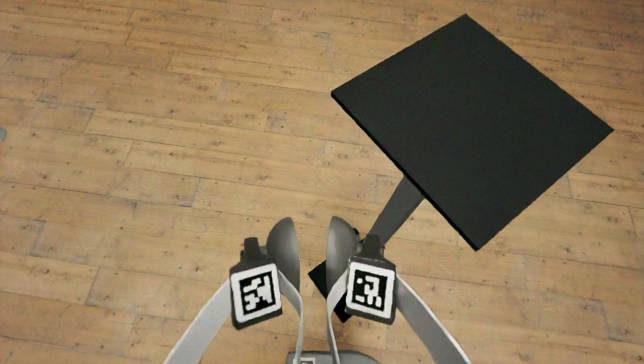

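Dropped. Find it.

Call:
{"name": "execute_actions", "arguments": {
  "actions": [
    {"r1":{"joints":{"wrist_pitch_rad":-1.57,"head_tilt_rad":-1.3,"gripper_m":0.12}}}
  ],
  "cameras": ["r1_wrist_camera","r1_nav_camera"]
}}

Scene clock: 180.43 s.
r1.base_odometry: x=+0.887 y=-0.980 heading=+1.571 (m, m, rad; r1's odometry frame)
r1.turned_by_wheels: +0.000 (rad since the last result)
r1.turned_by_imu: -0.001 (rad since the last result)
r1.base_tilt: forward=+0.7 right=-0.6 (deg)
r1.lidar_m: 1.37 2.41 1.95 1.94 2.13 2.31 2.29 2.51 0.39 2.83 3.10 1.37
r1.head_depth_mm: - - - 1348 1285 1216 1146 / - - - 1338 1279 1205 1144 / - - - 1310 1298 - - / - - - 1330 1282 - 1135 / 1624 1523 1407 1322 1257 1193 1133 / 1603 1505 1400 1308 1260 1187 1137 / 1608 1500 1402 1321 1236 1179 1124
r1.base_status: not commanded
r1.joint_positions: lift_m=+1.100 arm_m=+0.000 wrist_yaw_rad=+0.002 wrist_pitch_rad=-1.562 wrist_roll_rad=-0.009 gripper_m=+0.120 head_pan_rad=-1.577 head_tilt_rad=-1.284
r1.joint_status: all done
r1.motor_effort: left_wheel=+2(2) right_wheel=-2(2) lift_m=+18(18) arm_m=+2(2) wrist_yaw_rad=-3(3) wrist_pitch_rad=-3(6) wrist_roll_rad=+4(4) gripper_m=-1(79) head_pan_rad=+2(2) head_tilt_rad=-9(39) (%)
r1.hand_pose: x=-0.0217 y=-0.1230 z=+0.9823 quat_wxyz=(+0.505, +0.501, -0.499, -0.495) (m; r1's base frame)
r1.wrist_depth_mm: - - - - - - - / - - - - - - - / - - - - - - - / - - - - - - - / - - - - - - - / - - - - - - - / - - - - - - -
r2.base_odometry: x=+0.000 y=+0.000 heading=+0.000 (m, m, rad; r2's odometry frame)
r2.turned_by_wheels: +0.000 (rad since the last result)
r2.turned_by_imu: +0.000 (rad since the last result)
r2.base_tilt: forward=+0.7 right=+0.0 (deg)
r2.lidar_m: 4.00 1.32 1.48 3.44 1.60 0.86 0.72 0.72 0.81 1.32 3.48 3.91
r2.head_depth_mm: 3819 3995 - 1507 2335 1699 1462 / - - - 1642 2312 1743 1449 / - - 2442 2759 2317 1777 1446 / - - 2361 2760 2204 1775 1447 / - - - 3278 2201 1780 1427 / - - - 2870 2277 1752 1434 / - - - 3203 2281 1742 1415
r2.base_status: not commanded
r2.joint_positions: lift_m=+0.598 arm_m=+0.001 wrist_yaw_rad=+3.025 wrist_pitch_rad=-0.504 wrist_roll_rad=+0.016 gripper_m=+0.037 head_pan_rad=+0.993 head_tilt_rad=-0.395
r2.joint_status: not commanded
r2.motor_effort: left_wheel=+1(1) right_wheel=-1(1) lift_m=+21(21) arm_m=+0(0) wrist_yaw_rad=+0(0) wrist_pitch_rad=+5(5) wrist_roll_rad=+0(1) gripper_m=+0(1) head_pan_rad=+4(4) head_tilt_rad=-2(2) (%)
r2.hand_pose: x=+0.0036 y=+0.0655 z=+0.5922 quat_wxyz=(+0.217, +0.699, +0.134, +0.668) (m; r2's base frame)
r2.wrist_depth_mm: - - - - - - - / - - - - - - - / - - - - - - - / - - - - - - - / - 977 - 937 957 943 931 / 879 849 - 833 - 809 809 / 767 763 728 752 720 731 720
pictures: r1_nav_camera (sideways: a quarter turn counterclockwise sets it upright), r1_wrist_camera
Images, in order (width x height): r1_nav_camera 672x504, r1_wrist_camera 644x364.

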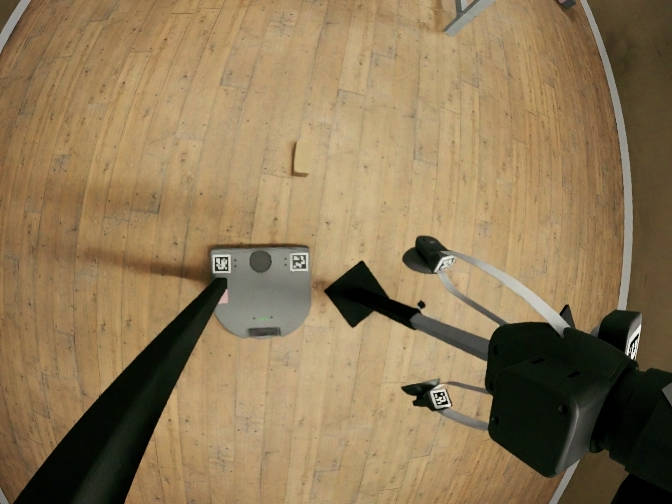

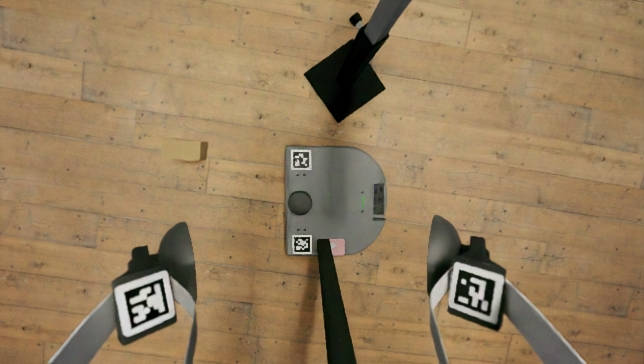

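Call:
{"name": "execute_actions", "arguments": {
  "actions": [
    {"r1":{"base":{"rotate_rad":1.57}}}
  ],
  "cameras": []
}}

Call:
{"name": "execute_actions", "arguments": {
  "actions": [
    {"r1":{"base":{"translate_m":-0.15},"joints":{"arm_m":0.26,"lift_m":0.25}}}
  ],
  "cameras": ["r1_wrist_camera"]
}}

Scene clock: 192.20 s.
r1.base_odometry: x=+0.887 y=-0.980 heading=+3.141 (m, m, rad; r1's odometry frame)
r1.turned_by_wheels: +1.570 (rad since the last result)
r1.turned_by_imu: +1.587 (rad since the last result)
r1.base_tilt: forward=+0.8 right=-0.5 (deg)
r1.lidar_m: 1.94 2.13 2.31 2.30 2.51 0.39 2.84 3.11 1.38 1.37 2.42 1.95
r1.head_depth_mm: - - - 1347 1283 1197 1141 / - - - 1341 1281 1210 1141 / - - - 1319 1291 - - / - - - 1346 1287 - 1139 / 1622 1521 1404 1327 1269 1194 1133 / 1612 1503 1404 1310 1257 1193 1136 / 1599 1485 1406 1327 1257 1187 1118
r1.base_status: done
r1.joint_positions: lift_m=+1.100 arm_m=+0.000 wrist_yaw_rad=+0.002 wrist_pitch_rad=-1.563 wrist_roll_rad=-0.009 gripper_m=+0.120 head_pan_rad=-1.577 head_tilt_rad=-1.284
r1.joint_status: not commanded
r1.motor_effort: left_wheel=-5(9) right_wheel=+4(7) lift_m=+18(18) arm_m=+1(1) wrist_yaw_rad=-3(3) wrist_pitch_rad=-3(3) wrist_roll_rad=+3(4) gripper_m=-1(0) head_pan_rad=+2(2) head_tilt_rad=-9(9) (%)
r1.hand_pose: x=-0.0217 y=-0.1229 z=+0.9823 quat_wxyz=(+0.505, +0.501, -0.499, -0.496) (m; r1's base frame)
r1.wrist_depth_mm: - - - - - - - / - - - - - - - / - - - - - - - / - - - - - - - / - - - - - - - / - - - - - - - / - - - - - - -
r2.base_odometry: x=+0.000 y=+0.000 heading=+0.000 (m, m, rad; r2's odometry frame)
r2.turned_by_wheels: +0.000 (rad since the last result)
r2.turned_by_imu: -0.001 (rad since the last result)
r2.base_tilt: forward=+0.5 right=-0.3 (deg)
r2.lidar_m: 4.01 1.32 1.48 3.46 1.61 0.86 0.72 0.72 0.81 1.32 3.49 3.94
r2.head_depth_mm: 3805 3918 - 1502 2362 1686 1467 / - - - 1642 2338 1735 1449 / - - 2386 2786 2333 1780 1454 / - - 2375 2816 2218 1778 1447 / - - - 3175 2230 1758 1441 / - - - 2872 2275 1756 1434 / - - - 3142 2267 1758 1420
r2.base_status: not commanded
r2.joint_positions: lift_m=+0.598 arm_m=+0.001 wrist_yaw_rad=+3.025 wrist_pitch_rad=-0.504 wrist_roll_rad=+0.016 gripper_m=+0.037 head_pan_rad=+0.993 head_tilt_rad=-0.395
r2.joint_status: not commanded
r2.motor_effort: left_wheel=+1(0) right_wheel=-1(1) lift_m=+21(21) arm_m=+0(0) wrist_yaw_rad=+0(0) wrist_pitch_rad=+4(5) wrist_roll_rad=+0(1) gripper_m=+0(0) head_pan_rad=+5(5) head_tilt_rad=-2(2) (%)
r2.hand_pose: x=+0.0036 y=+0.0655 z=+0.5922 quat_wxyz=(+0.217, +0.699, +0.134, +0.668) (m; r2's base frame)
r2.wrist_depth_mm: - - - - - - - / - - - - - - - / - - - - - - - / - - - - - - - / - 986 - 985 969 965 928 / 896 860 - 840 - 826 803 / 786 778 743 730 727 715 712
pictures: none
No camera images: the call's "cameras" was empty. Leave "cameras" out to get every camera's image.

Scene clock: 197.73 s.
r1.base_odometry: x=+1.037 y=-0.980 heading=-3.140 (m, m, rad; r1's odometry frame)
r1.turned_by_wheels: +0.002 (rad since the last result)
r1.turned_by_imu: +0.010 (rad since the last result)
r1.base_tilt: forward=+0.8 right=-0.5 (deg)
r1.lidar_m: 2.09 2.30 2.34 2.32 2.55 0.25 2.69 2.96 1.47 1.34 2.58 2.10
r1.head_depth_mm: 1678 - - - - - 1126 / - 1501 1426 1350 1283 1205 1134 / - 1513 1431 1346 1289 - - / - 1471 1429 1327 1291 - 1134 / 1606 1503 1427 1322 1262 1196 1131 / 1604 1506 1405 1331 1255 1186 1122 / 1601 1494 1398 1319 1253 1187 1130
r1.base_status: translate_m off_target (by the wheels' count: -0.1498 of -0.1500)
r1.joint_positions: lift_m=+0.798 arm_m=+0.260 wrist_yaw_rad=+0.000 wrist_pitch_rad=-1.566 wrist_roll_rad=-0.007 gripper_m=+0.120 head_pan_rad=-1.575 head_tilt_rad=-1.285
r1.joint_status: lift_m contact_stop (moved -0.302 of -0.850); the others done
r1.on_its_own: lift_m is slack since a contact_stop, until your next command for it (your +0.250 is given up); left_wheel is at rest, and its effort (+25) is outside its rest range (-18 to +18); right_wheel is at rest, and its effort (-59) is outside its rest range (-18 to +18)
r1.motor_effort: left_wheel=+25(33) right_wheel=-59(77) lift_m=+18(41) arm_m=+5(5) wrist_yaw_rad=+0(3) wrist_pitch_rad=-1(3) wrist_roll_rad=+3(4) gripper_m=+0(0) head_pan_rad=+2(3) head_tilt_rad=-8(9) (%)
r1.hand_pose: x=-0.0216 y=-0.3817 z=+0.6805 quat_wxyz=(+0.503, +0.501, -0.499, -0.497) (m; r1's base frame)
r1.wrist_depth_mm: 739 753 759 776 797 793 810 / 769 773 774 791 790 804 815 / 760 767 779 797 796 834 824 / 787 795 817 834 823 832 834 / 813 814 818 836 832 863 853 / 810 828 837 - 853 882 892 / 847 855 857 - 884 896 918
r2.base_odometry: x=+0.000 y=+0.000 heading=+0.000 (m, m, rad; r2's odometry frame)
r2.turned_by_wheels: +0.000 (rad since the last result)
r2.turned_by_imu: -0.001 (rad since the last result)
r2.base_tilt: forward=+0.5 right=-0.3 (deg)
r2.lidar_m: 4.01 1.31 1.48 3.46 1.60 0.86 0.72 0.72 0.81 1.32 3.48 3.93
r2.head_depth_mm: 3770 3947 - 1506 2345 1690 1457 / - - - 1641 2319 1743 1455 / - - 2418 2826 2316 1786 1451 / - - 2372 2800 2212 1767 1441 / - - - 3228 2210 1785 1442 / - - - 2861 2269 1763 1429 / - - - 3237 2251 1766 1422
r2.base_status: not commanded
r2.joint_positions: lift_m=+0.598 arm_m=+0.001 wrist_yaw_rad=+3.025 wrist_pitch_rad=-0.504 wrist_roll_rad=+0.016 gripper_m=+0.037 head_pan_rad=+0.993 head_tilt_rad=-0.395
r2.joint_status: not commanded
r2.motor_effort: left_wheel=+1(1) right_wheel=-1(1) lift_m=+21(21) arm_m=+0(0) wrist_yaw_rad=+1(0) wrist_pitch_rad=+5(4) wrist_roll_rad=+1(0) gripper_m=+0(1) head_pan_rad=+6(5) head_tilt_rad=-2(2) (%)
r2.hand_pose: x=+0.0036 y=+0.0655 z=+0.5922 quat_wxyz=(+0.217, +0.699, +0.134, +0.668) (m; r2's base frame)
r2.wrist_depth_mm: - - - - - - - / - - - - - - - / - - - - - - - / - - - - - - - / 966 983 - 982 995 942 915 / 868 840 - 847 - 821 810 / 772 764 729 750 748 714 719
pictures: r1_wrist_camera
Images, in order (width x height): r1_wrist_camera 644x364.

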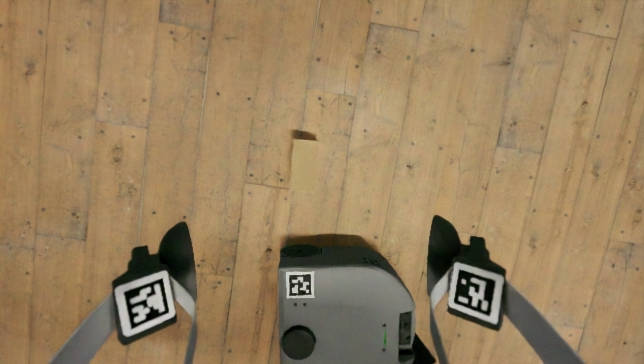

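Call:
{"name": "execute_actions", "arguments": {
  "actions": [
    {"r1":{"base":{"translate_m":0.04},"joints":{"arm_m":0.35,"lift_m":0.25}}}
  ],
  "cameras": ["r1_wrist_camera"]
}}

Scene clock: 207.67 s.
r1.base_odometry: x=+0.997 y=-0.980 heading=-3.140 (m, m, rad; r1's odometry frame)
r1.turned_by_wheels: +0.000 (rad since the last result)
r1.turned_by_imu: -0.002 (rad since the last result)
r1.base_tilt: forward=+0.8 right=-0.5 (deg)
r1.lidar_m: 2.05 2.26 2.32 2.31 2.54 0.29 2.73 2.99 1.49 1.35 2.54 2.06
r1.head_depth_mm: 1687 - - - - - 1123 / 1650 1523 1424 1353 1285 1204 1135 / 1595 1527 1425 1340 1287 - - / - 1515 1421 1313 1288 - 1124 / 1617 1503 1431 1335 1256 1189 1135 / 1619 1501 1401 1323 1251 1190 1130 / 1607 1491 1403 1321 1250 1186 1123
r1.base_status: done
r1.joint_positions: lift_m=+0.798 arm_m=+0.350 wrist_yaw_rad=+0.000 wrist_pitch_rad=-1.566 wrist_roll_rad=-0.007 gripper_m=+0.120 head_pan_rad=-1.575 head_tilt_rad=-1.285
r1.joint_status: lift_m contact_stop (moved +0.000 of -0.548); the others done
r1.on_its_own: lift_m is slack since a contact_stop, until your next command for it (your +0.250 is given up)
r1.motor_effort: left_wheel=-1(25) right_wheel=+0(55) lift_m=+18(20) arm_m=+6(6) wrist_yaw_rad=-1(1) wrist_pitch_rad=-1(1) wrist_roll_rad=+2(3) gripper_m=-1(1) head_pan_rad=+1(1) head_tilt_rad=-9(9) (%)
r1.hand_pose: x=-0.0216 y=-0.4716 z=+0.6803 quat_wxyz=(+0.503, +0.501, -0.499, -0.497) (m; r1's base frame)
r1.wrist_depth_mm: 739 770 755 782 778 778 810 / 745 771 777 797 791 813 804 / 771 785 801 808 805 817 834 / 798 788 819 816 830 838 852 / 800 811 805 843 835 841 866 / 823 835 847 839 863 880 887 / 854 849 863 - 874 893 899
r2.base_odometry: x=+0.000 y=+0.000 heading=+0.000 (m, m, rad; r2's odometry frame)
r2.turned_by_wheels: +0.000 (rad since the last result)
r2.turned_by_imu: -0.001 (rad since the last result)
r2.base_tilt: forward=+0.6 right=-0.3 (deg)
r2.lidar_m: 4.00 1.31 1.48 3.44 1.61 0.86 0.72 0.72 0.81 1.32 3.48 3.91
r2.head_depth_mm: 3700 3920 - 1511 2355 1690 1462 / - - - 1640 2357 1739 1461 / - - 2383 2764 2301 1788 1448 / - - 2382 2764 2202 1780 1449 / - - - 3285 2199 1774 1439 / - - - 2879 2284 1758 1442 / - - - 3248 2266 1738 1427
r2.base_status: not commanded
r2.joint_positions: lift_m=+0.598 arm_m=+0.001 wrist_yaw_rad=+3.025 wrist_pitch_rad=-0.504 wrist_roll_rad=+0.016 gripper_m=+0.037 head_pan_rad=+0.993 head_tilt_rad=-0.395
r2.joint_status: not commanded
r2.motor_effort: left_wheel=+1(1) right_wheel=-1(0) lift_m=+21(21) arm_m=+0(0) wrist_yaw_rad=+1(0) wrist_pitch_rad=+5(5) wrist_roll_rad=+0(0) gripper_m=+0(0) head_pan_rad=+5(4) head_tilt_rad=-2(2) (%)
r2.hand_pose: x=+0.0036 y=+0.0655 z=+0.5922 quat_wxyz=(+0.217, +0.699, +0.134, +0.668) (m; r2's base frame)
r2.wrist_depth_mm: - - - - - - - / - - - - - - - / - - - - - - - / - - - - - - - / - - - 965 988 950 945 / 849 863 - 854 - 824 814 / 759 756 732 747 754 729 699
pictures: r1_wrist_camera
Images, in order (width x height): r1_wrist_camera 644x364.

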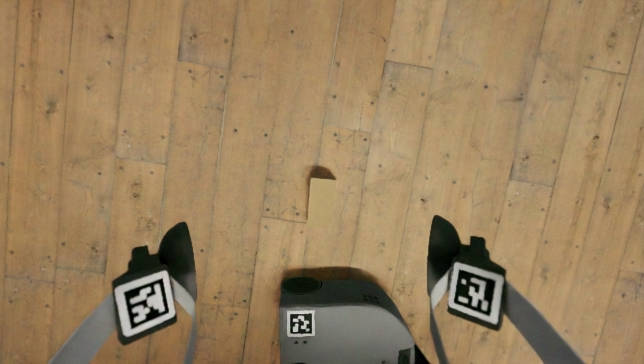

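Call:
{"name": "execute_actions", "arguments": {
  "actions": [
    {"r1":{"base":{"translate_m":0.15},"joints":{"lift_m":0.85}}}
  ],
  "cameras": []
}}

Call:
{"name": "execute_actions", "arguments": {
  "actions": [
    {"r1":{"joints":{"lift_m":0.25}}}
  ],
  "cameras": []
}}

Call:
{"name": "execute_actions", "arguments": {
  "actions": [
    {"r1":{"base":{"translate_m":-0.15}}}
  ],
  "cameras": ["r1_wrist_camera"]
}}

Scene clock: 221.00 s.
r1.base_odometry: x=+0.847 y=-0.980 heading=-3.140 (m, m, rad; r1's odometry frame)
r1.turned_by_wheels: +0.000 (rad since the last result)
r1.turned_by_imu: -0.001 (rad since the last result)
r1.base_tilt: forward=+0.8 right=-0.5 (deg)
r1.lidar_m: 1.90 2.09 2.30 2.28 2.51 0.42 2.88 3.15 1.38 1.40 2.36 1.91
r1.head_depth_mm: - - - 1341 1278 1204 1148 / 1593 1525 1434 1340 1289 1210 1146 / 1640 1520 1425 1335 1280 - - / 1590 1522 1422 1336 1287 - 1130 / 1618 1490 1413 1335 1260 1191 1133 / 1603 1488 1404 1321 1255 1190 1134 / 1592 1487 1395 1317 1244 1177 1125
r1.base_status: done
r1.joint_positions: lift_m=+0.850 arm_m=+0.350 wrist_yaw_rad=+0.000 wrist_pitch_rad=-1.566 wrist_roll_rad=-0.007 gripper_m=+0.120 head_pan_rad=-1.575 head_tilt_rad=-1.285
r1.joint_status: all done
r1.motor_effort: left_wheel=-1(4) right_wheel=+0(5) lift_m=+22(24) arm_m=+7(6) wrist_yaw_rad=+0(0) wrist_pitch_rad=-1(1) wrist_roll_rad=+3(3) gripper_m=+0(1) head_pan_rad=+2(1) head_tilt_rad=-8(9) (%)
r1.hand_pose: x=-0.0216 y=-0.4716 z=+0.7321 quat_wxyz=(+0.503, +0.501, -0.499, -0.497) (m; r1's base frame)
r1.wrist_depth_mm: 791 790 802 815 836 837 847 / 811 806 827 821 844 843 859 / 813 821 836 866 857 875 888 / 832 835 858 871 869 888 915 / 833 848 887 856 884 911 928 / 884 875 901 - 904 937 930 / 891 895 915 - 948 948 980
r2.base_odometry: x=+0.000 y=+0.000 heading=+0.000 (m, m, rad; r2's odometry frame)
r2.turned_by_wheels: +0.000 (rad since the last result)
r2.turned_by_imu: -0.001 (rad since the last result)
r2.base_tilt: forward=+0.7 right=-0.2 (deg)
r2.lidar_m: 4.01 1.32 1.48 3.45 1.60 0.86 0.72 0.72 0.81 1.32 3.47 3.93
r2.head_depth_mm: 3756 3960 - 1503 2357 1691 1469 / - - - 1646 2364 1744 1453 / - - 2393 2851 2341 1783 1450 / - - 2363 2778 2223 1762 1448 / - - - 3240 2191 1781 1440 / - - - 2872 2287 1755 1428 / - - - 3186 2264 1738 1415
r2.base_status: not commanded
r2.joint_positions: lift_m=+0.598 arm_m=+0.001 wrist_yaw_rad=+3.025 wrist_pitch_rad=-0.504 wrist_roll_rad=+0.016 gripper_m=+0.037 head_pan_rad=+0.993 head_tilt_rad=-0.395
r2.joint_status: not commanded
r2.motor_effort: left_wheel=+1(1) right_wheel=-1(0) lift_m=+21(21) arm_m=+0(0) wrist_yaw_rad=+1(0) wrist_pitch_rad=+5(5) wrist_roll_rad=+1(0) gripper_m=+0(0) head_pan_rad=+3(5) head_tilt_rad=-2(2) (%)
r2.hand_pose: x=+0.0036 y=+0.0655 z=+0.5922 quat_wxyz=(+0.217, +0.699, +0.134, +0.668) (m; r2's base frame)
r2.wrist_depth_mm: - - - - - - - / - - - - - - - / - - - - - - - / - - - - - - - / - - - 986 948 934 939 / 890 877 - 832 - 816 804 / 768 764 748 741 704 741 732
pictures: none
No camera images: the call's "cameras" was empty. Leave "cameras" out to get every camera's image.

Scene clock: 227.30 s.
r1.base_odometry: x=+0.847 y=-0.980 heading=-3.140 (m, m, rad; r1's odometry frame)
r1.turned_by_wheels: +0.000 (rad since the last result)
r1.turned_by_imu: -0.001 (rad since the last result)
r1.base_tilt: forward=+0.9 right=-0.6 (deg)
r1.lidar_m: 1.90 2.10 2.31 2.29 2.52 0.42 2.88 3.16 1.38 1.41 2.35 1.91
r1.head_depth_mm: 1644 1538 1444 1360 1285 1217 1140 / 1605 1529 1435 1344 1279 - 1126 / 1637 1520 1435 1346 - - - / 1635 1517 1449 1336 1286 - 1132 / 1608 1506 1409 1332 1265 1184 1135 / 1607 1497 1404 1323 1263 1190 1133 / 1602 1501 1407 1333 1245 1187 1127
r1.base_status: not commanded
r1.joint_positions: lift_m=+0.250 arm_m=+0.350 wrist_yaw_rad=+0.000 wrist_pitch_rad=-1.566 wrist_roll_rad=-0.007 gripper_m=+0.120 head_pan_rad=-1.575 head_tilt_rad=-1.285
r1.joint_status: all done
r1.motor_effort: left_wheel=-1(1) right_wheel=+0(1) lift_m=+14(21) arm_m=+5(5) wrist_yaw_rad=-1(0) wrist_pitch_rad=-1(2) wrist_roll_rad=+3(3) gripper_m=+0(0) head_pan_rad=+2(2) head_tilt_rad=-8(9) (%)
r1.hand_pose: x=-0.0216 y=-0.4716 z=+0.1326 quat_wxyz=(+0.503, +0.501, -0.499, -0.497) (m; r1's base frame)
r1.wrist_depth_mm: 261 263 268 269 272 278 280 / 265 270 273 275 279 282 285 / 270 272 276 280 284 286 291 / 277 278 282 287 290 294 295 / 281 286 287 290 297 297 302 / 287 287 294 297 302 226 226 / 292 299 300 304 310 256 230
r2.base_odometry: x=+0.000 y=+0.000 heading=+0.000 (m, m, rad; r2's odometry frame)
r2.turned_by_wheels: +0.000 (rad since the last result)
r2.turned_by_imu: -0.001 (rad since the last result)
r2.base_tilt: forward=+0.5 right=-0.2 (deg)
r2.lidar_m: 4.00 1.32 1.48 3.45 1.60 0.86 0.72 0.72 0.81 1.32 3.49 3.94
r2.head_depth_mm: 3869 - - 1497 2347 1698 1459 / - - - 1640 2339 1740 1449 / - - 2425 2809 2337 1783 1451 / - - 2356 2799 2200 1781 1446 / - - - 3228 2201 1759 1433 / - - - 2850 2291 1756 1435 / - - - 3144 2249 1739 1419
r2.base_status: not commanded
r2.joint_positions: lift_m=+0.598 arm_m=+0.001 wrist_yaw_rad=+3.025 wrist_pitch_rad=-0.504 wrist_roll_rad=+0.016 gripper_m=+0.037 head_pan_rad=+0.993 head_tilt_rad=-0.395
r2.joint_status: not commanded
r2.motor_effort: left_wheel=+1(1) right_wheel=-1(1) lift_m=+21(21) arm_m=+0(0) wrist_yaw_rad=+1(0) wrist_pitch_rad=+5(5) wrist_roll_rad=+0(1) gripper_m=-1(1) head_pan_rad=+5(6) head_tilt_rad=-2(2) (%)
r2.hand_pose: x=+0.0036 y=+0.0655 z=+0.5922 quat_wxyz=(+0.217, +0.699, +0.134, +0.668) (m; r2's base frame)
r2.wrist_depth_mm: - - - - - - - / - - - - - - - / - - - - - - - / - - - - - - - / - 978 - 954 975 942 920 / 883 874 - 828 - 802 794 / 759 755 727 742 730 715 716
pictures: none
No camera images: the call's "cameras" was empty. Leave "cameras" out to get every camera's image.

Scene clock: 230.07 s.
r1.base_odometry: x=+0.997 y=-0.980 heading=-3.140 (m, m, rad; r1's odometry frame)
r1.turned_by_wheels: +0.000 (rad since the last result)
r1.turned_by_imu: +0.000 (rad since the last result)
r1.base_tilt: forward=+0.8 right=-0.5 (deg)
r1.lidar_m: 2.05 2.25 2.33 2.31 2.55 0.29 2.73 2.99 1.49 1.35 2.54 2.06
r1.head_depth_mm: 1660 1536 1437 1356 1284 1224 1133 / 1637 1547 1441 1344 1284 - 1121 / 1608 1519 1426 1352 - - - / 1616 1515 1452 1315 1290 - 1134 / 1614 1507 1422 1339 1263 1193 1132 / 1588 1503 1405 1331 1255 1195 1130 / 1602 1496 1409 1330 1251 1184 1133
r1.base_status: done
r1.joint_positions: lift_m=+0.250 arm_m=+0.350 wrist_yaw_rad=+0.000 wrist_pitch_rad=-1.566 wrist_roll_rad=-0.007 gripper_m=+0.120 head_pan_rad=-1.575 head_tilt_rad=-1.285
r1.joint_status: not commanded
r1.motor_effort: left_wheel=-1(7) right_wheel=+0(4) lift_m=+14(14) arm_m=+6(6) wrist_yaw_rad=+0(0) wrist_pitch_rad=-1(2) wrist_roll_rad=+3(2) gripper_m=+0(1) head_pan_rad=+1(1) head_tilt_rad=-8(8) (%)
r1.hand_pose: x=-0.0216 y=-0.4716 z=+0.1326 quat_wxyz=(+0.503, +0.501, -0.499, -0.497) (m; r1's base frame)
r1.wrist_depth_mm: 262 263 266 270 273 277 280 / 266 269 271 276 277 281 285 / 270 274 277 280 285 288 290 / 278 278 282 285 290 294 295 / 280 283 289 292 294 300 304 / 287 286 294 229 220 307 311 / 293 299 301 224 307 314 317
r2.base_odometry: x=+0.000 y=+0.000 heading=+0.000 (m, m, rad; r2's odometry frame)
r2.turned_by_wheels: +0.000 (rad since the last result)
r2.turned_by_imu: +0.000 (rad since the last result)
r2.base_tilt: forward=+0.5 right=-0.3 (deg)
r2.lidar_m: 4.01 1.31 1.48 3.44 1.61 0.86 0.72 0.72 0.81 1.32 3.48 3.89
r2.head_depth_mm: 3800 3971 - 1505 2363 1687 1461 / - - - 1650 2349 1747 1455 / - - 2408 2802 2357 1792 1443 / - - 2353 2808 2228 1771 1443 / - - - 3234 2205 1764 1433 / - - - 2861 2274 1757 1429 / - - - 3218 2259 1762 1419
r2.base_status: not commanded
r2.joint_positions: lift_m=+0.598 arm_m=+0.001 wrist_yaw_rad=+3.025 wrist_pitch_rad=-0.504 wrist_roll_rad=+0.016 gripper_m=+0.037 head_pan_rad=+0.993 head_tilt_rad=-0.395
r2.joint_status: not commanded
r2.motor_effort: left_wheel=+0(1) right_wheel=-1(1) lift_m=+20(20) arm_m=-1(0) wrist_yaw_rad=+0(0) wrist_pitch_rad=+5(4) wrist_roll_rad=+1(0) gripper_m=+0(0) head_pan_rad=+5(4) head_tilt_rad=-2(2) (%)
r2.hand_pose: x=+0.0036 y=+0.0655 z=+0.5922 quat_wxyz=(+0.217, +0.699, +0.134, +0.668) (m; r2's base frame)
r2.wrist_depth_mm: - - - - - - - / - - - - - - - / - - - - - - - / - - - - - - - / - - - 959 962 958 941 / 857 860 - 859 - 818 820 / 767 773 731 743 737 720 711
pictures: r1_wrist_camera
Images, in order (width x height): r1_wrist_camera 644x364.

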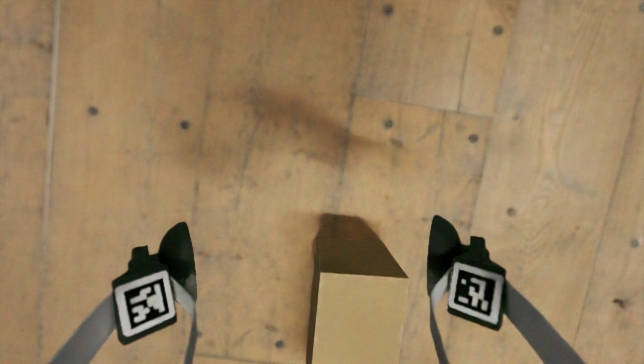

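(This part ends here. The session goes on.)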